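# Place butter cartons in the three non-sticky shelf lanes

## Task

A shelf has five sloped lanes that carry cartons down to a stop at the bottom. Two of the lanes have a dried, sticky spill that cannot be seen. Using the three butter cartons, end with one carton resting against the bottom stop of every lane that is not sticky. A carton may be released on any lane. A carton released level will tip onto the slope, and that may be judged a drop. Nothing counts as done if it stays in place only because the robot holds it. At the end, open the grippers and move the arms away.

## Robot and tools

Robot: two arms, left_arm and right_arm, each with a parallel two-finger gripper. The fingers point along the gripper's own +z axis and close along its y axis. The reported hand position is the midpoint between the finger pads, roughly 1 cm behind the tips.

Scene frame: all result poses use one shared frame. The origin is on the table surface midway between the arms, +z is up, +x reaches out over the table, and left_arm sits on the +y side. The names left and right do not refer to sides of a camera image. Each state line gives end_effector_position in metres and end_effector_quat_wxyz for each arm. Printed positions can be off, more so at long reach.

The command row is used by execute_actions and move. It is one flat list of 14 numbers covering both arms, and all 14 are required even when only one arm moves. Order: left_arm dx, dy, dz, rx, ry, rz, opening, then right_arm dx, dy, dz, rx, ry, rz, opening. dx to rz form an offset, not a pose. The offset is expressed in that gripper's own axes and measured from its pose at the start of the action. For a call's first action, this start pose is the last one reported in a result. Each number lies in [-1, 1]. A value of 1.0 stands for 0.6 m of translation or 180 degrees of rotation. rx, ry and rz together make a single rotation vector. The opening value is absolute, not an offset: +1 is fully open (0.094 m) and -1 is closed. Optionally, 12 more numbers from 0 to 1 can follow. These scale each joint's stiffness, left_arm's 6 then right_arm's 6, in the order of the Joint positions line, and a scale stays in effect until changed.

execute_actions(actions): actions is a list of up to 15 actions. Each action is a table of up to 15 rows, and each row is one control step of 1/30 s. If a table has fewer than 15 rows, its last row is repeated to fill it. Every row in an action is an offset from the pose at the start of that action, not from the row before it. Each step is clipped so the target stays within 70 mm and 16 degrees of the measured pose. A distant target can therefore take several actions to reach, and after each action the arm goes no further than its last clipped target. Calling with an empty list just returns the current state and images.

move(target, speed, blocking): target is one 14-number row as described above. Its offsets are measured from the most recently reported pose. Each gripper follows a straight path and turns the shorter way round, and both arms finish together. A move lasts 0.5 to 10 s and stops at 10 s even if a target is not yet reached. speed is the top path speed in m/s, from 0.002 to 0.5, with 0.25 as the default. Rotation is capped at twice that value in rad/s. The paths do not avoid obstacles or the other arm. Grippers lag behind, can drift off the path and can overshoot the speed, especially when the arm is nearly straight. Contact is harder when the move is faster or the target lies deeper past the contact point. With blocking=false, the call returns after 0.5 s while the arm keeps moving. Until a result shows the move has ended, call wait or stop before sending new rows or moves. The move: line reports how the move ended (done, off_target, moving, held, fault) and which limits acted. It also gives each gripper's distance from its target. limits=paced means the target was clipped. limits=held means a check blocked some steps, after which the arm may jump faster than the set speed.

wait(seconds): 0 to 10. The arms keep their last command, and a running move carries on. stop(): brakes a running move. Braking needs room, and the fingers continue moving. zoom_image(camera, region): region is [x0, y0, x1, y1] in image pixels, with at most 504 by 504 pixels and origin at the top left. Valid camera names are cam_high, cam_left_wrist and cam_right_wrist, each 896x504. finished_scene(scene): ends the current scene, given by its number, permanently. The task must already be complete and stay that way.

Reading results: Hand target lines show where each controller is currently steering. grip_measured shows the finger opening on the same scale as the commanded opening, and may be off by about 1 mm. To hold an object, command an opening below grip_measured; about 0.03 below gives a firm grip. A pose unreachable line means the clearance check changed or blocked that arm's command. FAULT lines report an arm stop. MOTOR HOT appears from 85 °C. At 100 °C an OVER-TEMPERATURE FAULT releases that arm and it falls, so do not hold loads longer than needed.

Practical points: arms tend to settle a centimetre or more low. Repeated zero offsets let an arm sag further. To hold an arm still, send the correcting offset in the first call of a reply and zeros afterwards. The robot keeps its last command while you are thinking. Random brief tugs or pushes may act on held or loose objects. To avoid tipping, release each carton already angled along its lane's slope rather than level. Learn which lanes are sticky by watching whether a carton slides down to the stop. Do not knock anything off the table, do not let the arms collide or press on each other, and avoid drops, slams and hard pushes. Finish with both grippers open and clear of the cartons.

Each tool is called by a JSON object that holds its "method" and its "body", one argument or row to a line.

## Session

{"method": "execute_actions", "body": {
  "actions": []
}}

Scene clock: 0.00 s.
left_arm: end_effector_position=(+0.6513, -0.0356, +0.3129) grip_measured=+1.000 end_effector_quat_wxyz=(+0.709, +0.624, +0.260, -0.204) | right_arm: end_effector_position=(+0.1897, -0.4797, +0.4000) grip_measured=+1.000 end_effector_quat_wxyz=(+0.175, +0.373, +0.802, -0.432)
Joint positions: left_arm=[-0.368  1.883  1.364  0.757  1.192  0.674  0.094] | right_arm=[-0.465  0.961  1.184 -1.36   0.898  0.285  0.094]
Joint velocities: left_arm=[-0.015 -0.005 -0.012  0.017  0.022 -0.007  0.   ] | right_arm=[-0.015 -0.005 -0.007  0.017 -0.037 -0.007  0.   ]
Motor temperatures (°C, as the motors report them): left_arm=[24 27 25 26 25 26] | right_arm=[27 24 24 27 24 23]
Hand target (left_arm): +0.656, -0.037, +0.315; +0.711, +0.624, +0.256, -0.201
Hand target (right_arm): +0.192, -0.481, +0.412; +0.187, +0.378, +0.798, -0.431
Joint stiffness scale: left_arm=[1. 1. 1. 1. 1. 1.] | right_arm=[1. 1. 1. 1. 1. 1.]

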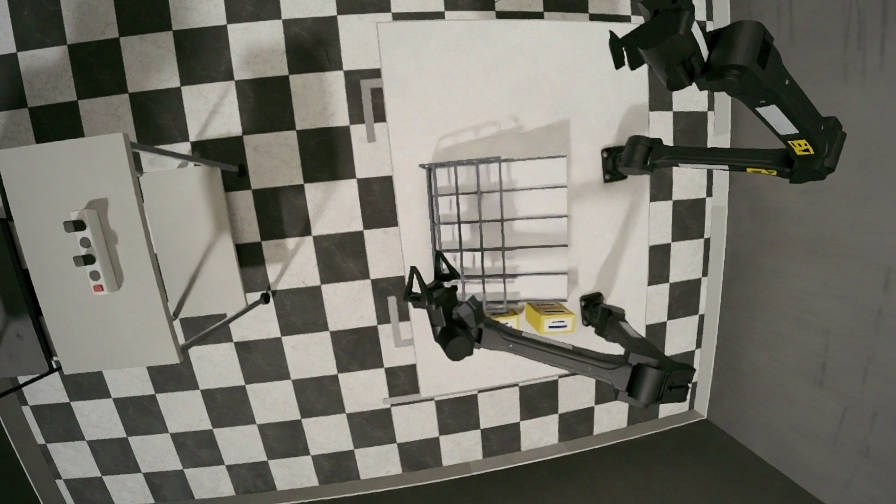

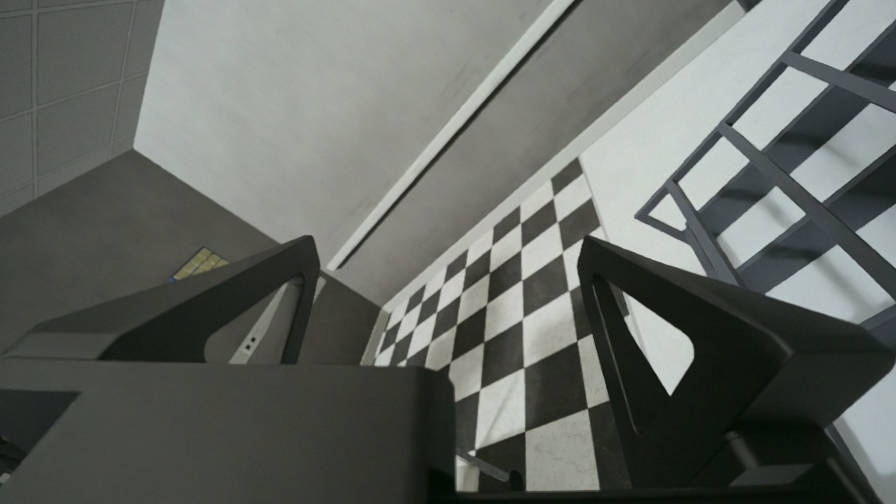

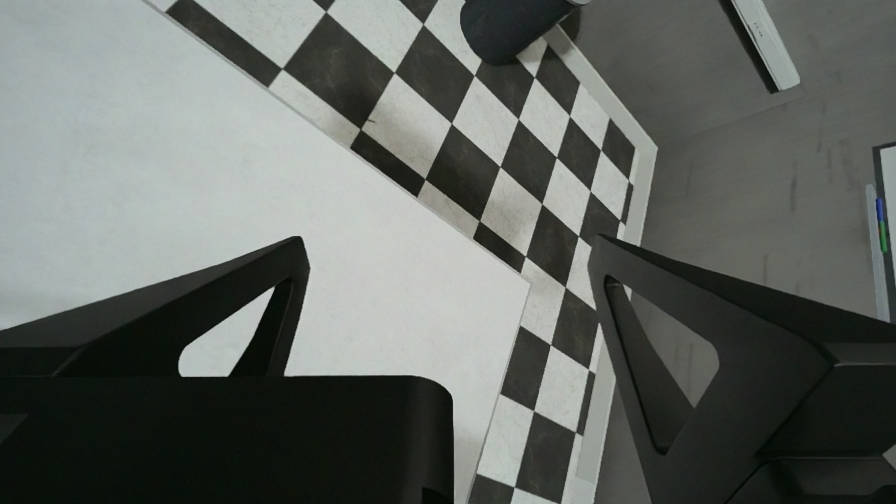

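{"method": "move", "body": {
  "target": [-0.621,-0.463,-0.5675,-0.176,0.611,-0.538,1,0,0,0,0,0,0,1],
  "speed": 0.4
}}

Scene clock: 12.90 s.
left_arm: end_effector_position=(+0.1550, +0.2495, +0.3169) grip_measured=+1.000 end_effector_quat_wxyz=(+0.242, +0.029, +0.967, -0.073) | right_arm: end_effector_position=(+0.1897, -0.4797, +0.4000) grip_measured=+1.000 end_effector_quat_wxyz=(+0.175, +0.373, +0.802, -0.432)
Joint positions: left_arm=[-0.448  0.316  0.925 -1.669 -0.006 -0.272  0.094] | right_arm=[-0.465  0.961  1.184 -1.36   0.898  0.285  0.094]
Joint velocities: left_arm=[-0.005 -0.005 -0.007 -0.007 -0.007 -0.007  0.   ] | right_arm=[-0.015  0.005  0.007 -0.002  0.007 -0.037  0.   ]
Motor temperatures (°C, as the motors report them): left_arm=[24 28 28 26 25 26] | right_arm=[27 24 27 27 25 23]
Hand target (left_arm): +0.153, +0.251, +0.308; +0.225, +0.015, +0.972, -0.068
Hand target (right_arm): +0.190, -0.480, +0.400; +0.175, +0.373, +0.802, -0.432
Off the commanded pose (left_arm): 0.018 m, 30 deg; orientation clipped at the last step of the last action.
Off the commanded pose (right_arm): 0.000 m, 0 deg.
Joint stiffness scale: left_arm=[1. 1. 1. 1. 1. 1.] | right_arm=[1. 1. 1. 1. 1. 1.]
joint sent to its limit (left arm) — the command would take joint 4 (wrist pitch) past its lower limit, so that joint was sent only as far as its limit.
move: off_target (left_arm); limits=paced

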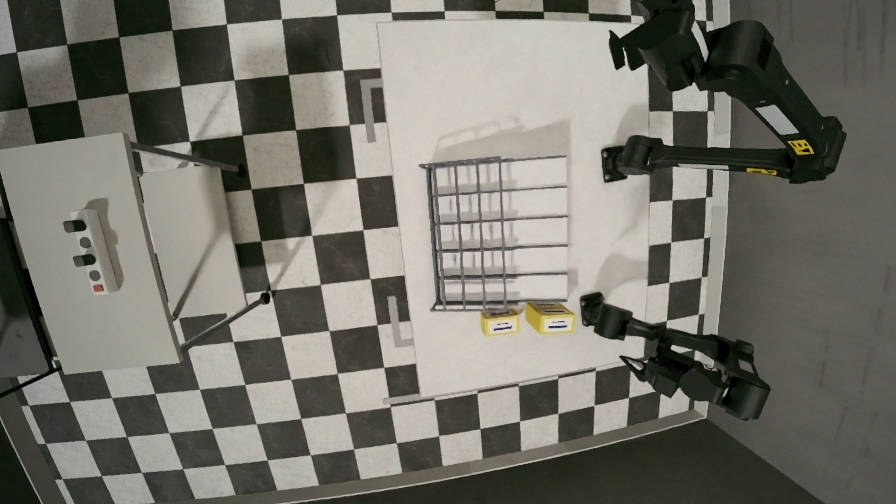

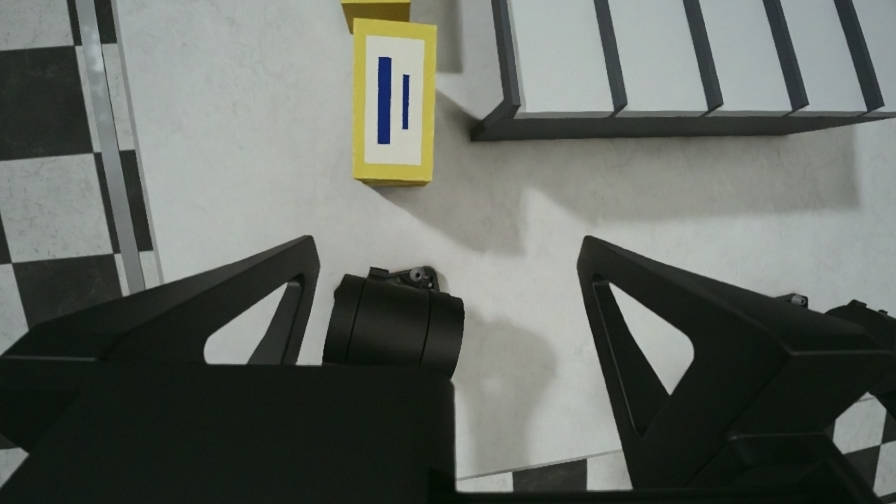

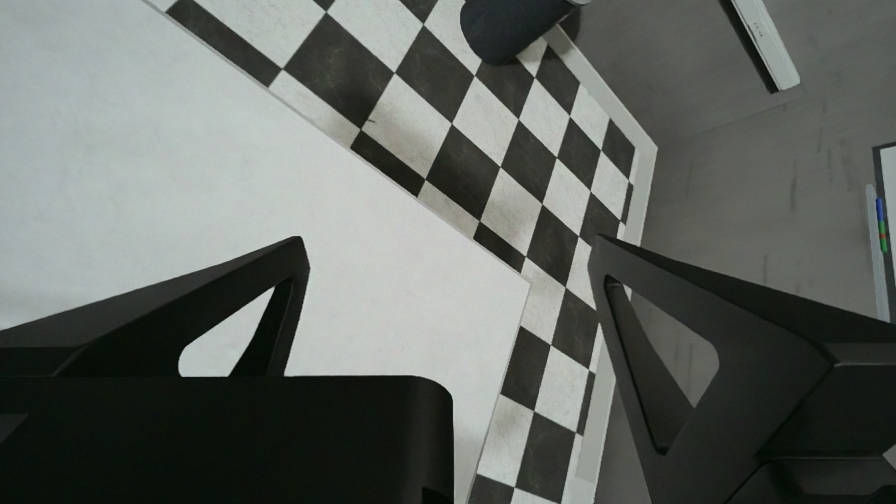

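{"method": "move", "body": {
  "target": [-0.316,0.071,0.193,-0.047,0.156,-0.019,1,0,0,0,0,0,0,1],
  "speed": 0.4
}}

Scene clock: 21.60 s.
left_arm: end_effector_position=(+0.3738, +0.2671, +0.2740) grip_measured=+1.000 end_effector_quat_wxyz=(-0.019, -0.003, +1.000, +0.001) | right_arm: end_effector_position=(+0.1897, -0.4797, +0.4000) grip_measured=+1.000 end_effector_quat_wxyz=(+0.175, +0.373, +0.802, -0.432)
Joint positions: left_arm=[-0.174  1.225  1.25  -1.634 -0.    -0.065  0.094] | right_arm=[-0.465  0.961  1.184 -1.36   0.898  0.285  0.094]
Joint velocities: left_arm=[-0.005 -0.005 -0.002 -0.007 -0.081  0.081  0.   ] | right_arm=[-0.005 -0.024  0.002 -0.007 -0.022  0.007  0.   ]
Motor temperatures (°C, as the motors report them): left_arm=[24 28 28 26 25 26] | right_arm=[27 24 28 27 25 23]
Hand target (left_arm): +0.381, +0.270, +0.294; -0.001, +0.001, +1.000, +0.001
Hand target (right_arm): +0.190, -0.480, +0.400; +0.175, +0.373, +0.802, -0.432
Off the commanded pose (left_arm): 0.027 m, 2 deg.
Off the commanded pose (right_arm): 0.000 m, 0 deg.
Joint stiffness scale: left_arm=[1. 1. 1. 1. 1. 1.] | right_arm=[1. 1. 1. 1. 1. 1.]
move: off_target (left_arm)

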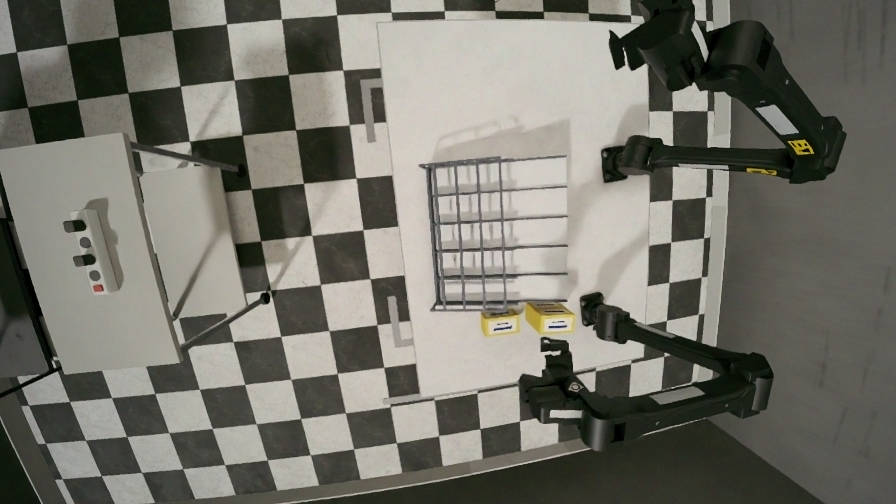

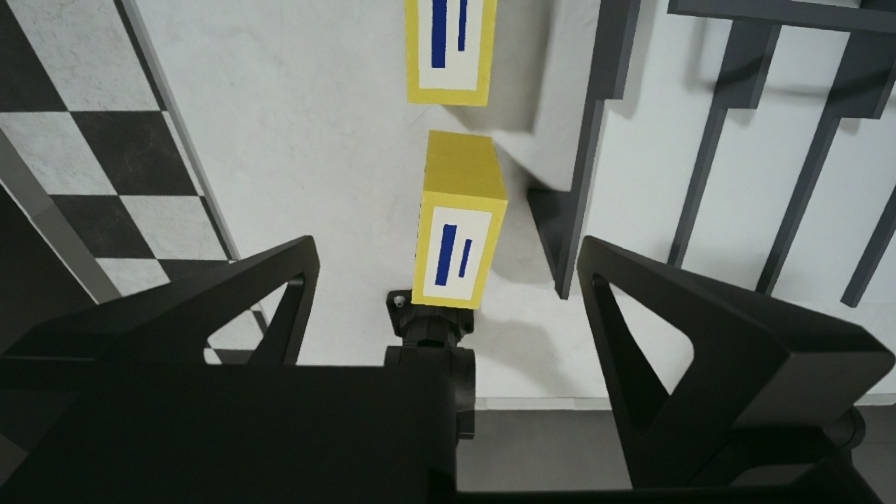

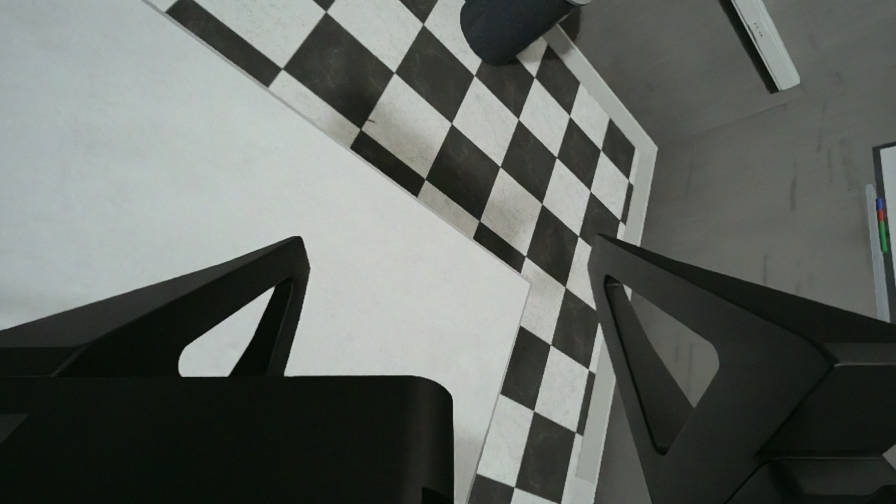

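{"method": "move", "body": {
  "target": [0,0,0.15,0,0,0,1,0,0,0,0,0,0,1]
}}

Scene clock: 24.37 s.
left_arm: end_effector_position=(+0.3675, +0.2675, +0.1901) grip_measured=+1.000 end_effector_quat_wxyz=(-0.019, -0.003, +1.000, +0.001) | right_arm: end_effector_position=(+0.1897, -0.4797, +0.4000) grip_measured=+1.000 end_effector_quat_wxyz=(+0.175, +0.373, +0.802, -0.432)
Joint positions: left_arm=[-0.174  1.227  1.032 -1.414 -0.    -0.065  0.094] | right_arm=[-0.465  0.961  1.184 -1.36   0.898  0.285  0.094]
Joint velocities: left_arm=[-0.005  0.005  0.002 -0.017 -0.022 -0.081  0.   ] | right_arm=[ 0.005  0.015 -0.007  0.012  0.037  0.037  0.   ]
Motor temperatures (°C, as the motors report them): left_arm=[24 28 28 26 25 26] | right_arm=[27 24 28 27 25 23]
Hand target (left_arm): +0.370, +0.267, +0.184; -0.019, -0.003, +1.000, +0.001
Hand target (right_arm): +0.190, -0.480, +0.400; +0.175, +0.373, +0.802, -0.432
Off the commanded pose (left_arm): 0.007 m, 0 deg.
Off the commanded pose (right_arm): 0.000 m, 0 deg.
Joint stiffness scale: left_arm=[1. 1. 1. 1. 1. 1.] | right_arm=[1. 1. 1. 1. 1. 1.]
move: done

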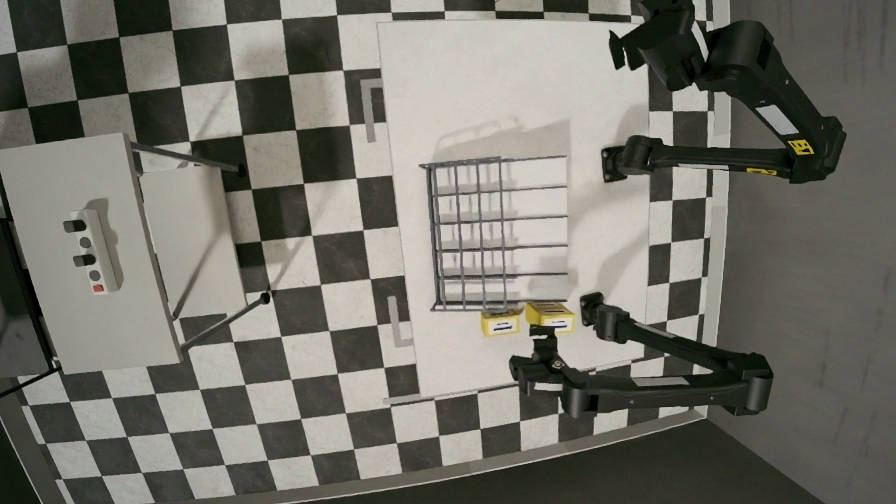

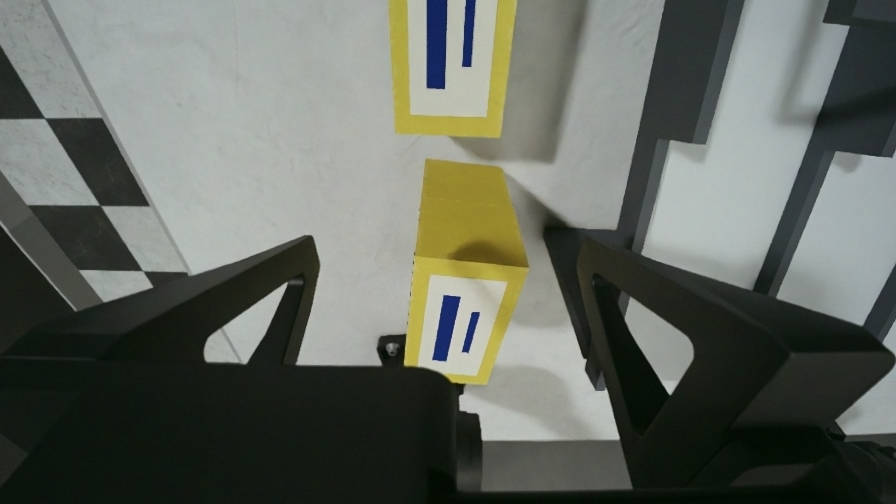

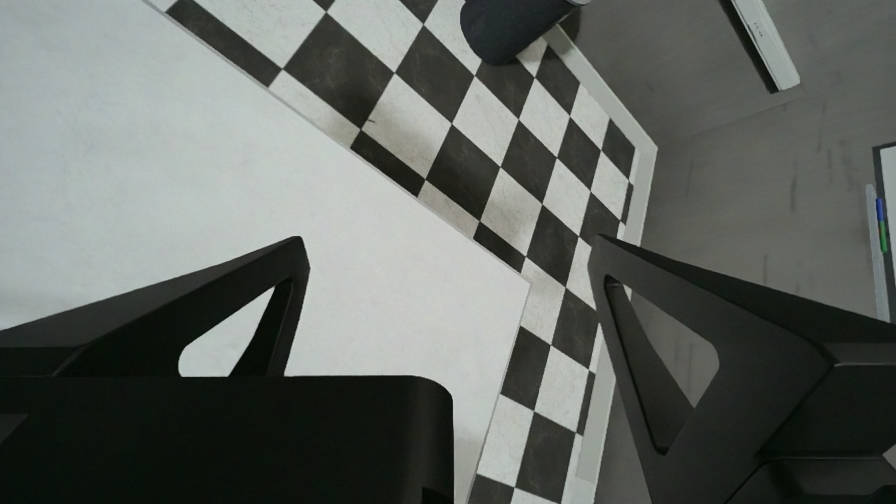

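{"method": "move", "body": {
  "target": [0.085,-0.015,0.03,0,0,0,1,0,0,0,0,0,0,1]
}}

Scene clock: 28.00 s.
left_arm: end_effector_position=(+0.3181, +0.2604, +0.1809) grip_measured=+1.000 end_effector_quat_wxyz=(-0.015, +0.002, +1.000, +0.001) | right_arm: end_effector_position=(+0.1897, -0.4797, +0.4000) grip_measured=+1.000 end_effector_quat_wxyz=(+0.175, +0.373, +0.802, -0.432)
Joint positions: left_arm=[-0.21   1.09   0.903 -1.414 -0.    -0.091  0.094] | right_arm=[-0.465  0.961  1.184 -1.36   0.898  0.285  0.094]
Joint velocities: left_arm=[-0.015 -0.005 -0.007 -0.007  0.037 -0.051  0.   ] | right_arm=[-0.005 -0.005  0.012 -0.012 -0.066 -0.066  0.   ]
Motor temperatures (°C, as the motors report them): left_arm=[24 27 28 26 25 26] | right_arm=[27 24 28 27 25 23]
Hand target (left_arm): +0.316, +0.258, +0.175; -0.019, -0.002, +1.000, +0.001
Hand target (right_arm): +0.190, -0.480, +0.400; +0.175, +0.373, +0.802, -0.432
Off the commanded pose (left_arm): 0.008 m, 1 deg.
Off the commanded pose (right_arm): 0.000 m, 0 deg.
Joint stiffness scale: left_arm=[1. 1. 1. 1. 1. 1.] | right_arm=[1. 1. 1. 1. 1. 1.]
move: done

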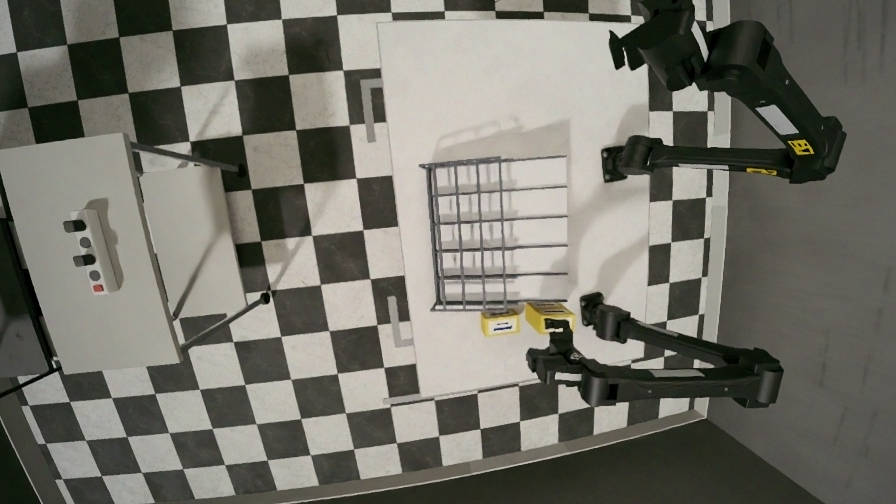

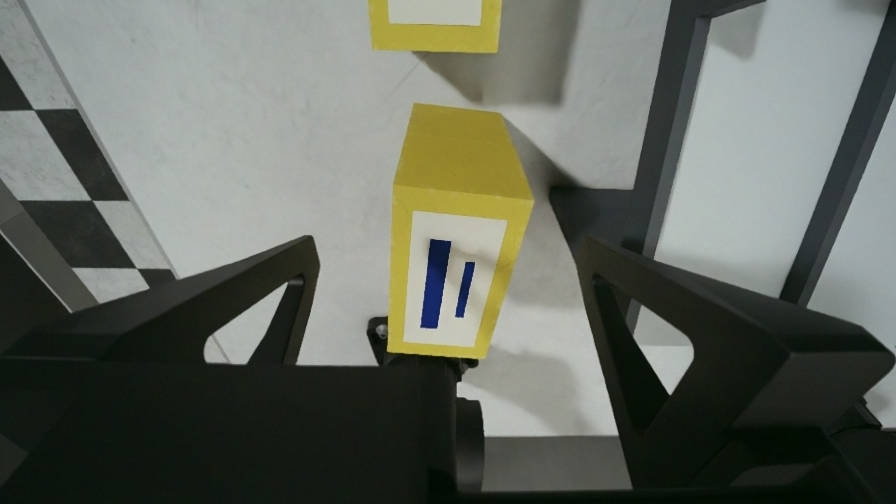

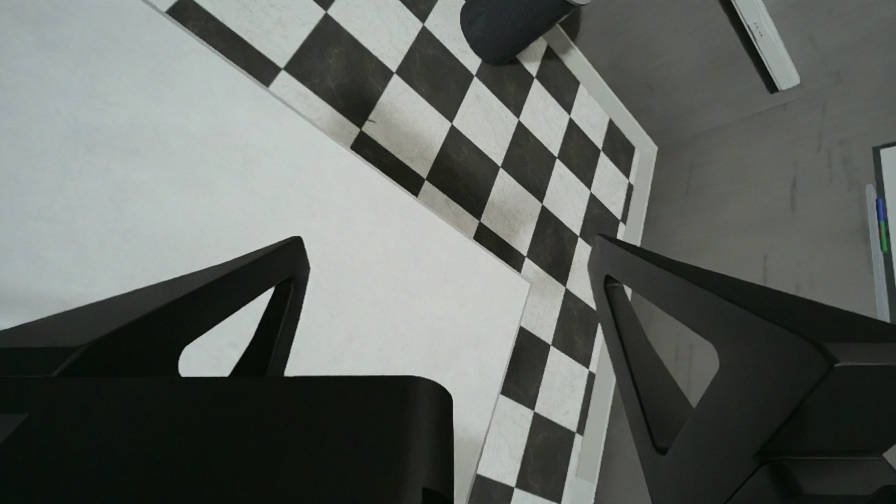

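{"method": "move", "body": {
  "target": [0.07,0,0.07,0,0,0,1,0,0,0,0,0,0,1]
}}

Scene clock: 30.20 s.
left_arm: end_effector_position=(+0.2737, +0.2633, +0.1443) grip_measured=+1.000 end_effector_quat_wxyz=(-0.021, +0.004, +1.000, +0.002) | right_arm: end_effector_position=(+0.1897, -0.4797, +0.4000) grip_measured=+1.000 end_effector_quat_wxyz=(+0.175, +0.373, +0.802, -0.432)
Joint positions: left_arm=[-0.216  0.989  0.739 -1.363 -0.    -0.094  0.094] | right_arm=[-0.465  0.961  1.184 -1.36   0.898  0.285  0.094]
Joint velocities: left_arm=[-0.005  0.005 -0.012  0.007 -0.037 -0.007  0.   ] | right_arm=[-0.015 -0.005  0.002 -0.007  0.051 -0.007  0.   ]
Motor temperatures (°C, as the motors report them): left_arm=[24 27 28 26 25 26] | right_arm=[27 24 28 27 25 23]
Hand target (left_arm): +0.274, +0.261, +0.141; -0.015, +0.002, +1.000, +0.001
Hand target (right_arm): +0.190, -0.480, +0.400; +0.175, +0.373, +0.802, -0.432
Off the commanded pose (left_arm): 0.005 m, 1 deg.
Off the commanded pose (right_arm): 0.000 m, 0 deg.
Joint stiffness scale: left_arm=[1. 1. 1. 1. 1. 1.] | right_arm=[1. 1. 1. 1. 1. 1.]
move: done

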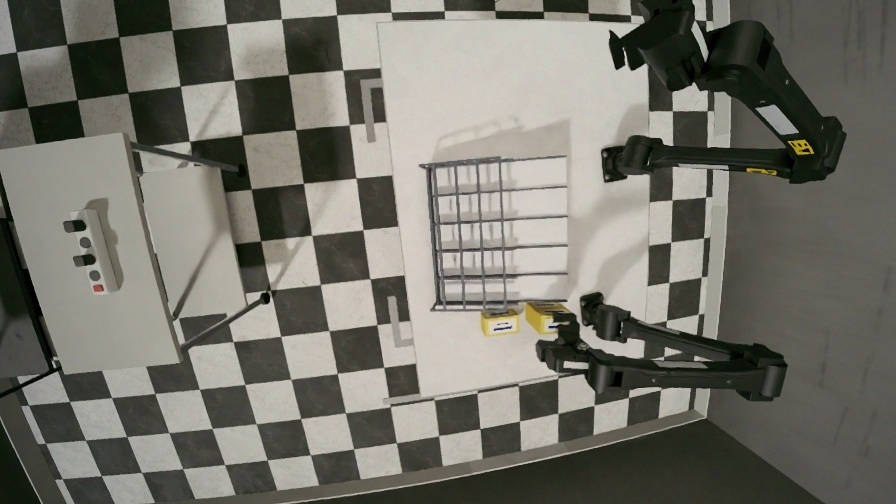

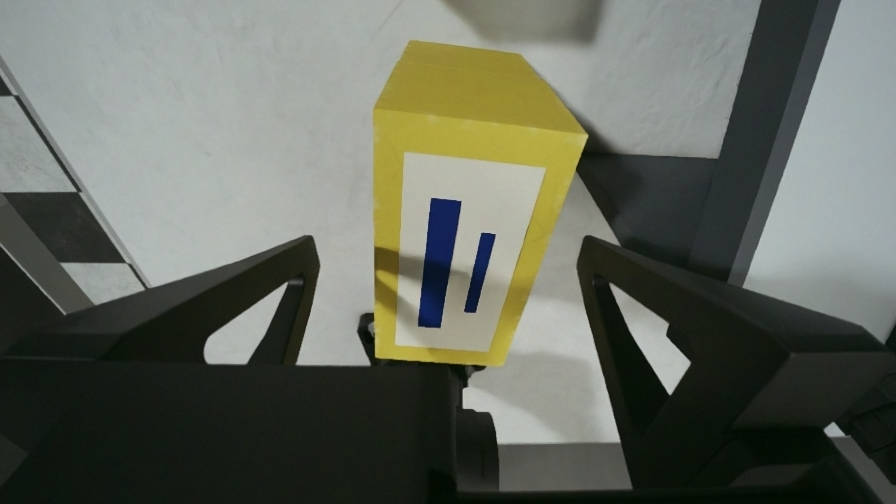

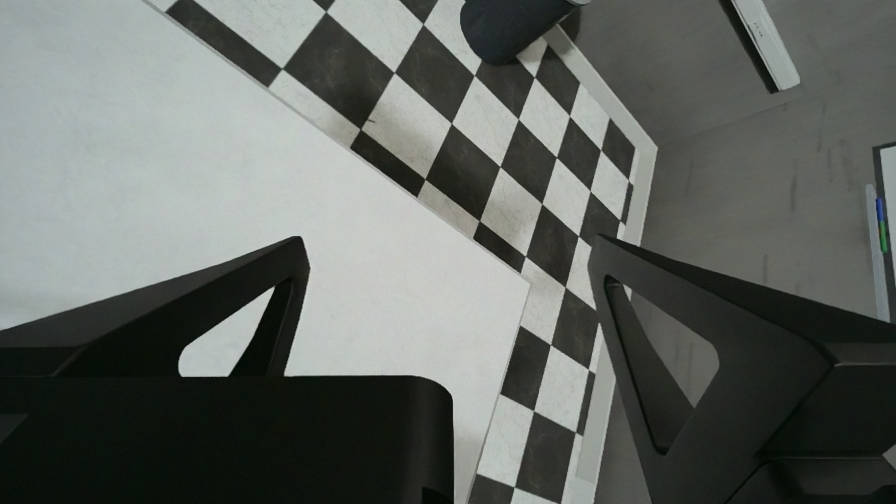

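{"method": "move", "body": {
  "target": [0,-0.013,0.09,0,0,0,1,0,0,0,0,0,0,1],
  "speed": 0.15
}}

Scene clock: 33.43 s.
left_arm: end_effector_position=(+0.2715, +0.2581, +0.0956) grip_measured=+1.000 end_effector_quat_wxyz=(-0.021, +0.007, +1.000, +0.003) | right_arm: end_effector_position=(+0.1897, -0.4797, +0.4000) grip_measured=+1.000 end_effector_quat_wxyz=(+0.175, +0.373, +0.802, -0.432)
Joint positions: left_arm=[-0.24   1.037  0.634 -1.209 -0.    -0.111  0.094] | right_arm=[-0.465  0.961  1.184 -1.36   0.898  0.285  0.094]
Joint velocities: left_arm=[-0.005  0.005 -0.007  0.017  0.007  0.007  0.   ] | right_arm=[-0.015  0.005 -0.007 -0.002 -0.022 -0.022  0.   ]
Motor temperatures (°C, as the motors report them): left_arm=[24 27 28 26 25 26] | right_arm=[27 24 29 27 25 23]
Hand target (left_arm): +0.271, +0.255, +0.090; -0.020, +0.004, +1.000, +0.002
Hand target (right_arm): +0.190, -0.480, +0.400; +0.175, +0.373, +0.802, -0.432
Off the commanded pose (left_arm): 0.006 m, 0 deg.
Off the commanded pose (right_arm): 0.000 m, 0 deg.
Joint stiffness scale: left_arm=[1. 1. 1. 1. 1. 1.] | right_arm=[1. 1. 1. 1. 1. 1.]
move: done

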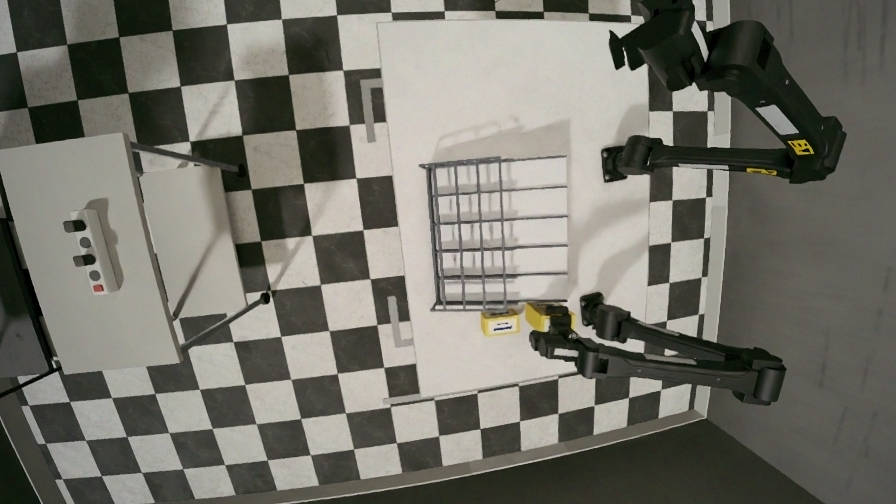

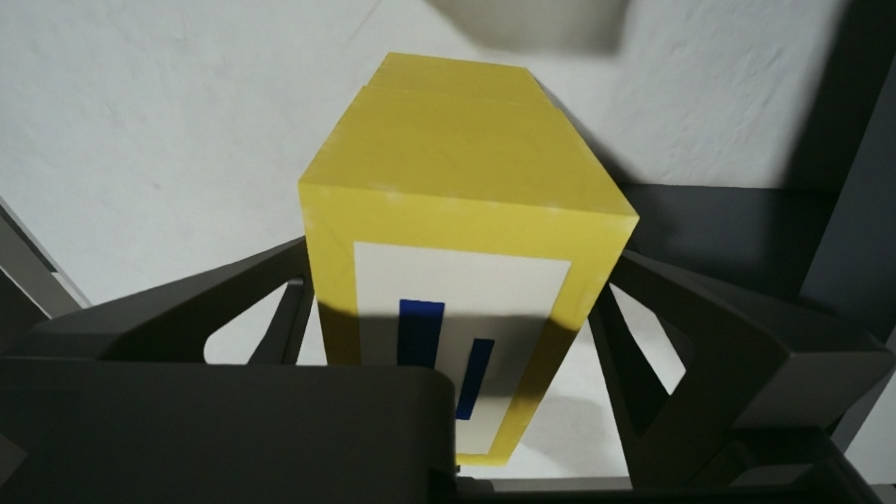

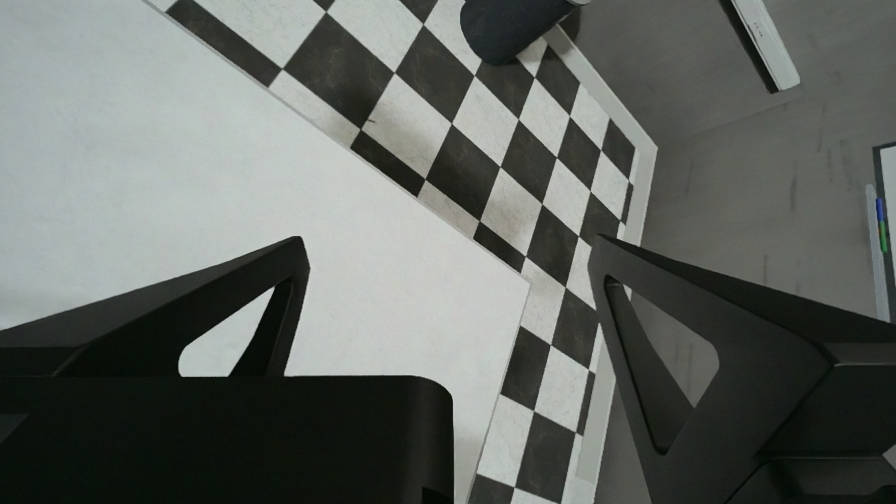

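Close.

{"method": "move", "body": {
  "target": [0,0,0,0,0,0,0.2,0,0,0,0,0,0,1]
}}

Scene clock: 40.97 s.
left_arm: end_effector_position=(+0.2715, +0.2581, +0.0956) grip_measured=+0.373 end_effector_quat_wxyz=(-0.021, +0.007, +1.000, +0.003) | right_arm: end_effector_position=(+0.1897, -0.4797, +0.4000) grip_measured=+1.000 end_effector_quat_wxyz=(+0.175, +0.373, +0.802, -0.432)
Joint positions: left_arm=[-0.24   1.037  0.634 -1.209 -0.001 -0.112  0.064] | right_arm=[-0.465  0.961  1.184 -1.36   0.898  0.285  0.094]
Joint velocities: left_arm=[-0.015 -0.005 -0.007  0.002 -0.051 -0.007 -0.001] | right_arm=[-0.005 -0.015 -0.012 -0.002 -0.007 -0.037  0.   ]
Motor temperatures (°C, as the motors report them): left_arm=[24 27 28 26 25 26] | right_arm=[27 24 29 27 25 23]
Hand target (left_arm): +0.271, +0.258, +0.096; -0.021, +0.007, +1.000, +0.002
Hand target (right_arm): +0.190, -0.480, +0.400; +0.175, +0.373, +0.802, -0.432
Off the commanded pose (left_arm): 0.000 m, 0 deg.
Off the commanded pose (right_arm): 0.000 m, 0 deg.
Joint stiffness scale: left_arm=[1. 1. 1. 1. 1. 1.] | right_arm=[1. 1. 1. 1. 1. 1.]
move: done

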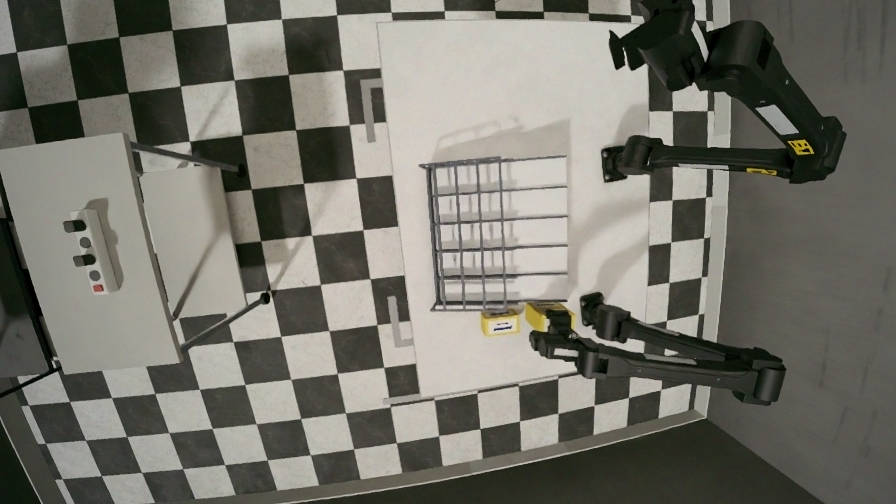

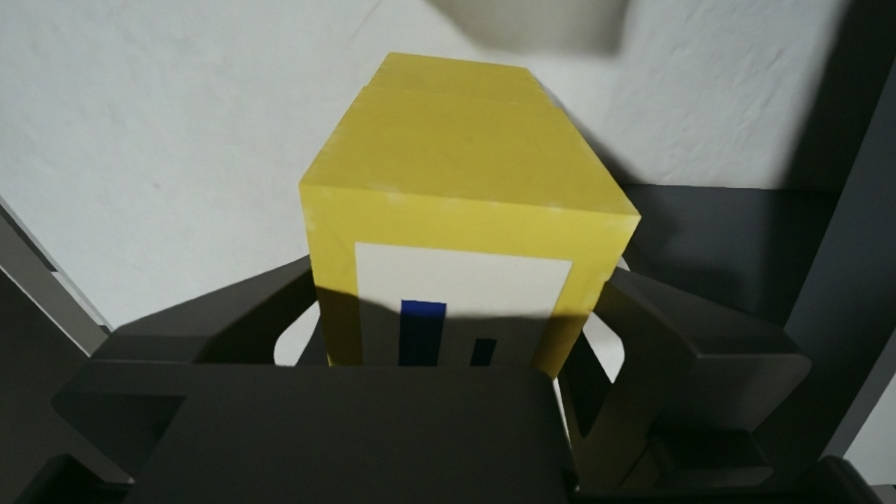

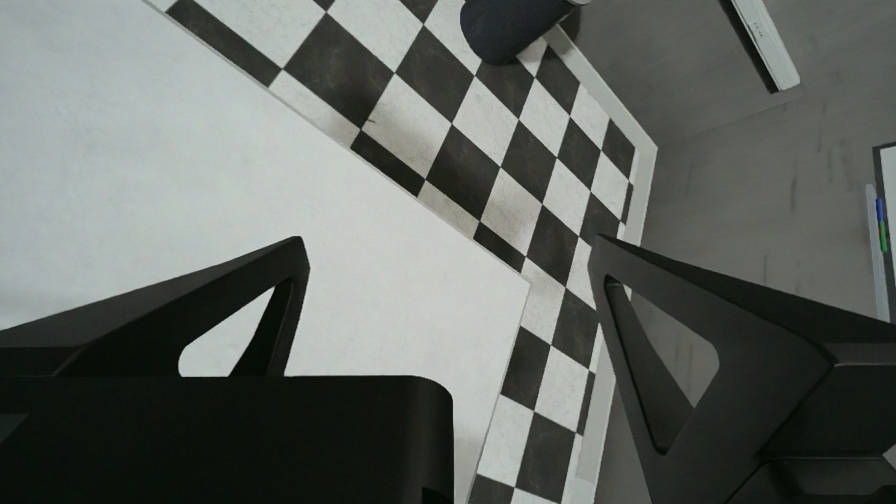

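{"method": "move", "body": {
  "target": [0,0,-0.32,0,0,0,0.33,0,0,0,0,0,0,1]
}}

{"method": "move", "body": {
  "target": [-0.1,-0.17,0,0,0,0,0.33,0,0,0,0,0,0,1]
}}

Scene clock: 44.37 s.
left_arm: end_effector_position=(+0.2723, +0.2580, +0.2601) grip_measured=+0.373 end_effector_quat_wxyz=(-0.009, +0.007, +1.000, +0.001) | right_arm: end_effector_position=(+0.1897, -0.4797, +0.4000) grip_measured=+1.000 end_effector_quat_wxyz=(+0.175, +0.373, +0.802, -0.432)
Joint positions: left_arm=[-0.24   0.939  1.017 -1.666 -0.001 -0.112  0.064] | right_arm=[-0.465  0.961  1.184 -1.36   0.898  0.285  0.094]
Joint velocities: left_arm=[ 0.005 -0.005  0.007  0.002  0.007  0.037 -0.001] | right_arm=[ 0.005 -0.005 -0.012 -0.012  0.022 -0.007  0.   ]
Motor temperatures (°C, as the motors report them): left_arm=[24 27 29 26 25 26] | right_arm=[27 24 29 27 25 23]
Hand target (left_arm): +0.280, +0.258, +0.286; +0.017, +0.007, +1.000, -0.002
Hand target (right_arm): +0.190, -0.480, +0.400; +0.175, +0.373, +0.802, -0.432
Off the commanded pose (left_arm): 0.028 m, 1 deg.
Off the commanded pose (right_arm): 0.000 m, 0 deg.
Joint stiffness scale: left_arm=[1. 1. 1. 1. 1. 1.] | right_arm=[1. 1. 1. 1. 1. 1.]
joint sent to its limit (left arm) — the command would take joint 4 (wrist pitch) past its lower limit, so that joint was sent only as far as its limit.
move: off_target (left_arm)

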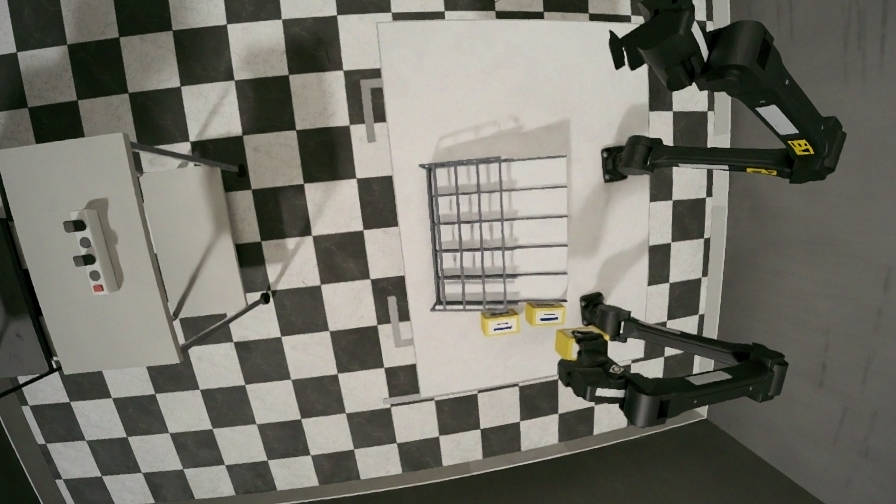

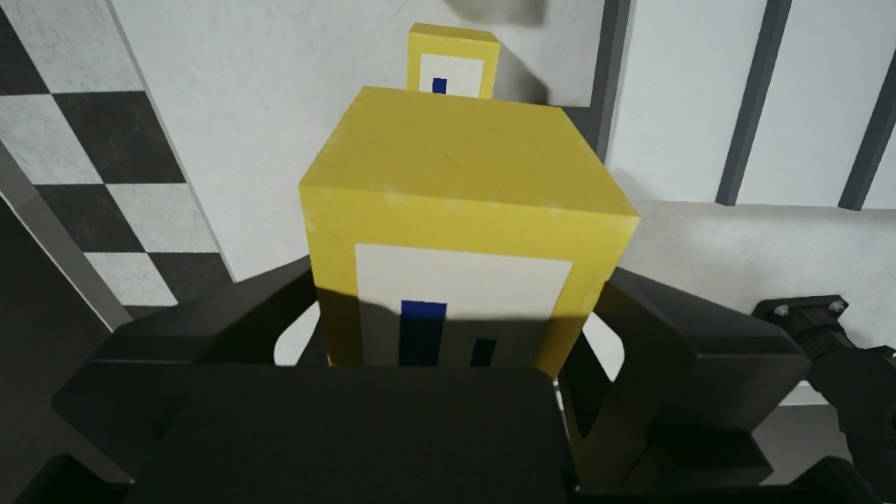

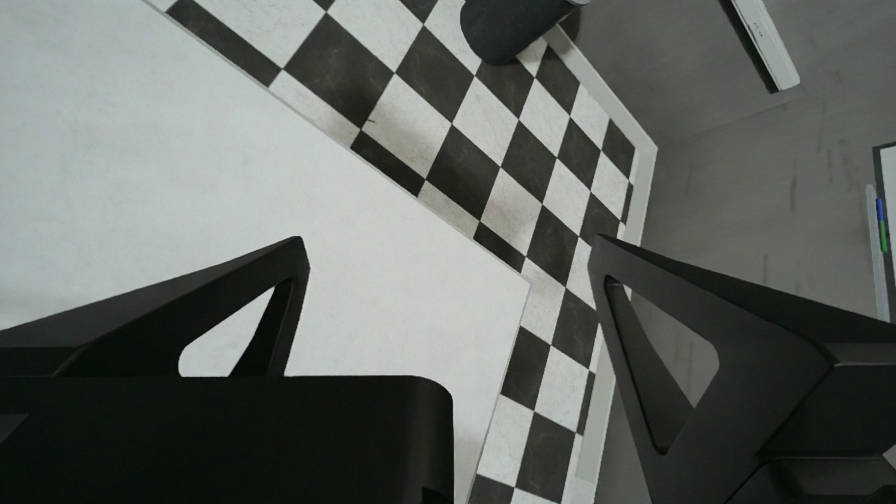

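Scene clock: 45.43 s.
left_arm: end_effector_position=(+0.3121, +0.1634, +0.2287) grip_measured=+0.373 end_effector_quat_wxyz=(-0.049, +0.013, +0.999, +0.017) | right_arm: end_effector_position=(+0.1897, -0.4797, +0.4000) grip_measured=+1.000 end_effector_quat_wxyz=(+0.175, +0.373, +0.802, -0.432)
Joint positions: left_arm=[-0.541  1.178  1.091 -1.587  0.009 -0.399  0.064] | right_arm=[-0.465  0.961  1.184 -1.36   0.898  0.285  0.094]
Joint velocities: left_arm=[-0.015  0.005 -0.012 -0.002 -0.037 -0.022  0.   ] | right_arm=[-0.015 -0.005  0.007 -0.012  0.037 -0.007  0.   ]
Motor temperatures (°C, as the motors report them): left_arm=[24 27 29 26 25 26] | right_arm=[27 24 29 27 25 23]
Hand target (left_arm): +0.329, +0.154, +0.258; -0.008, +0.007, +1.000, -0.000
Hand target (right_arm): +0.190, -0.480, +0.400; +0.175, +0.373, +0.802, -0.432
Off the commanded pose (left_arm): 0.036 m, 5 deg.
Off the commanded pose (right_arm): 0.000 m, 0 deg.
Joint stiffness scale: left_arm=[1. 1. 1. 1. 1. 1.] | right_arm=[1. 1. 1. 1. 1. 1.]
move: off_target (left_arm)

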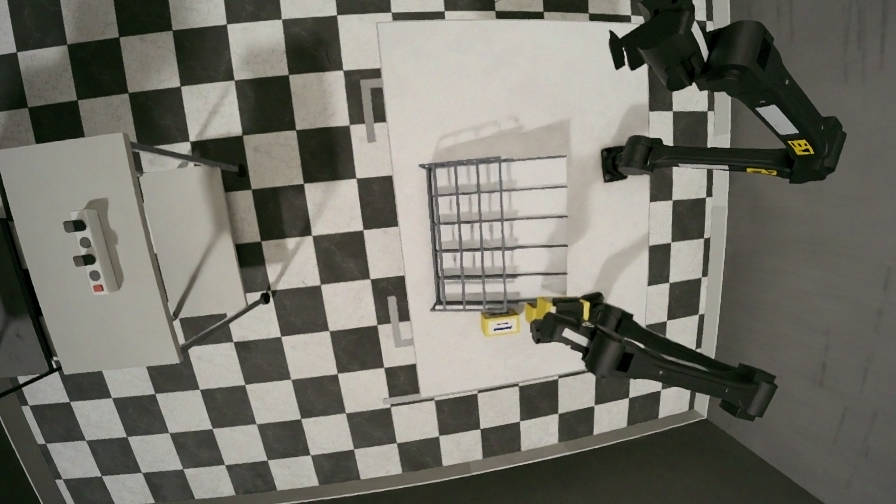

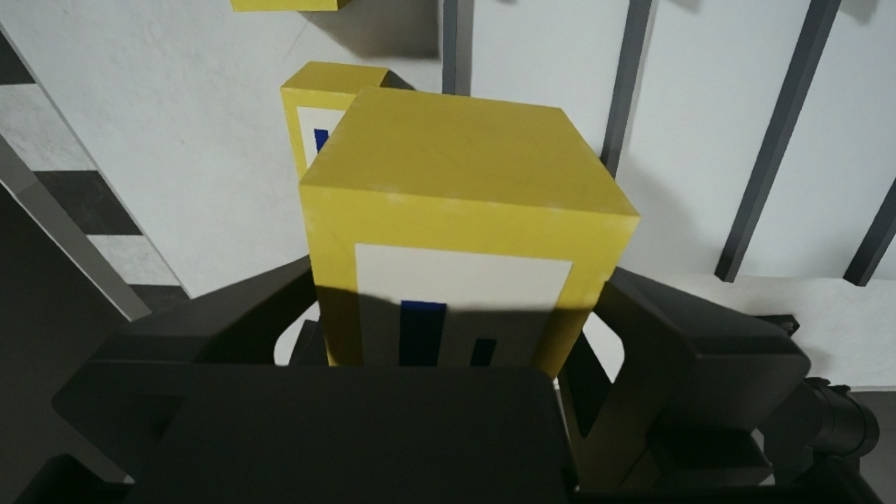

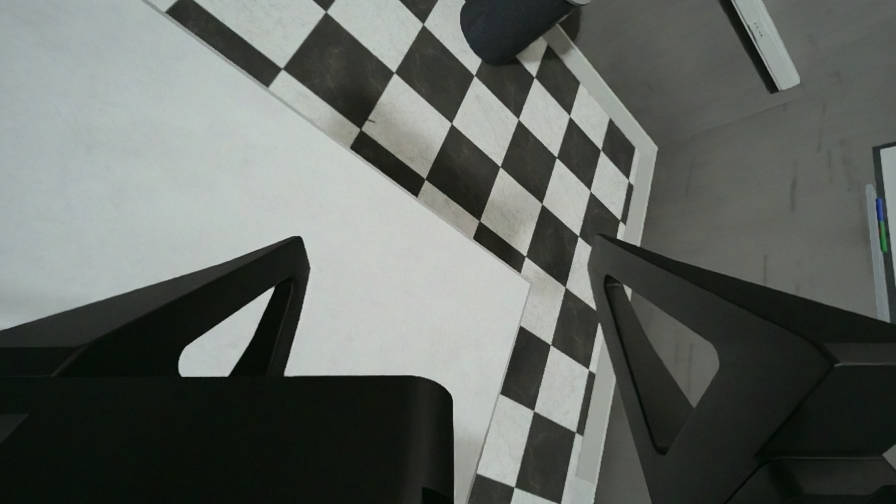

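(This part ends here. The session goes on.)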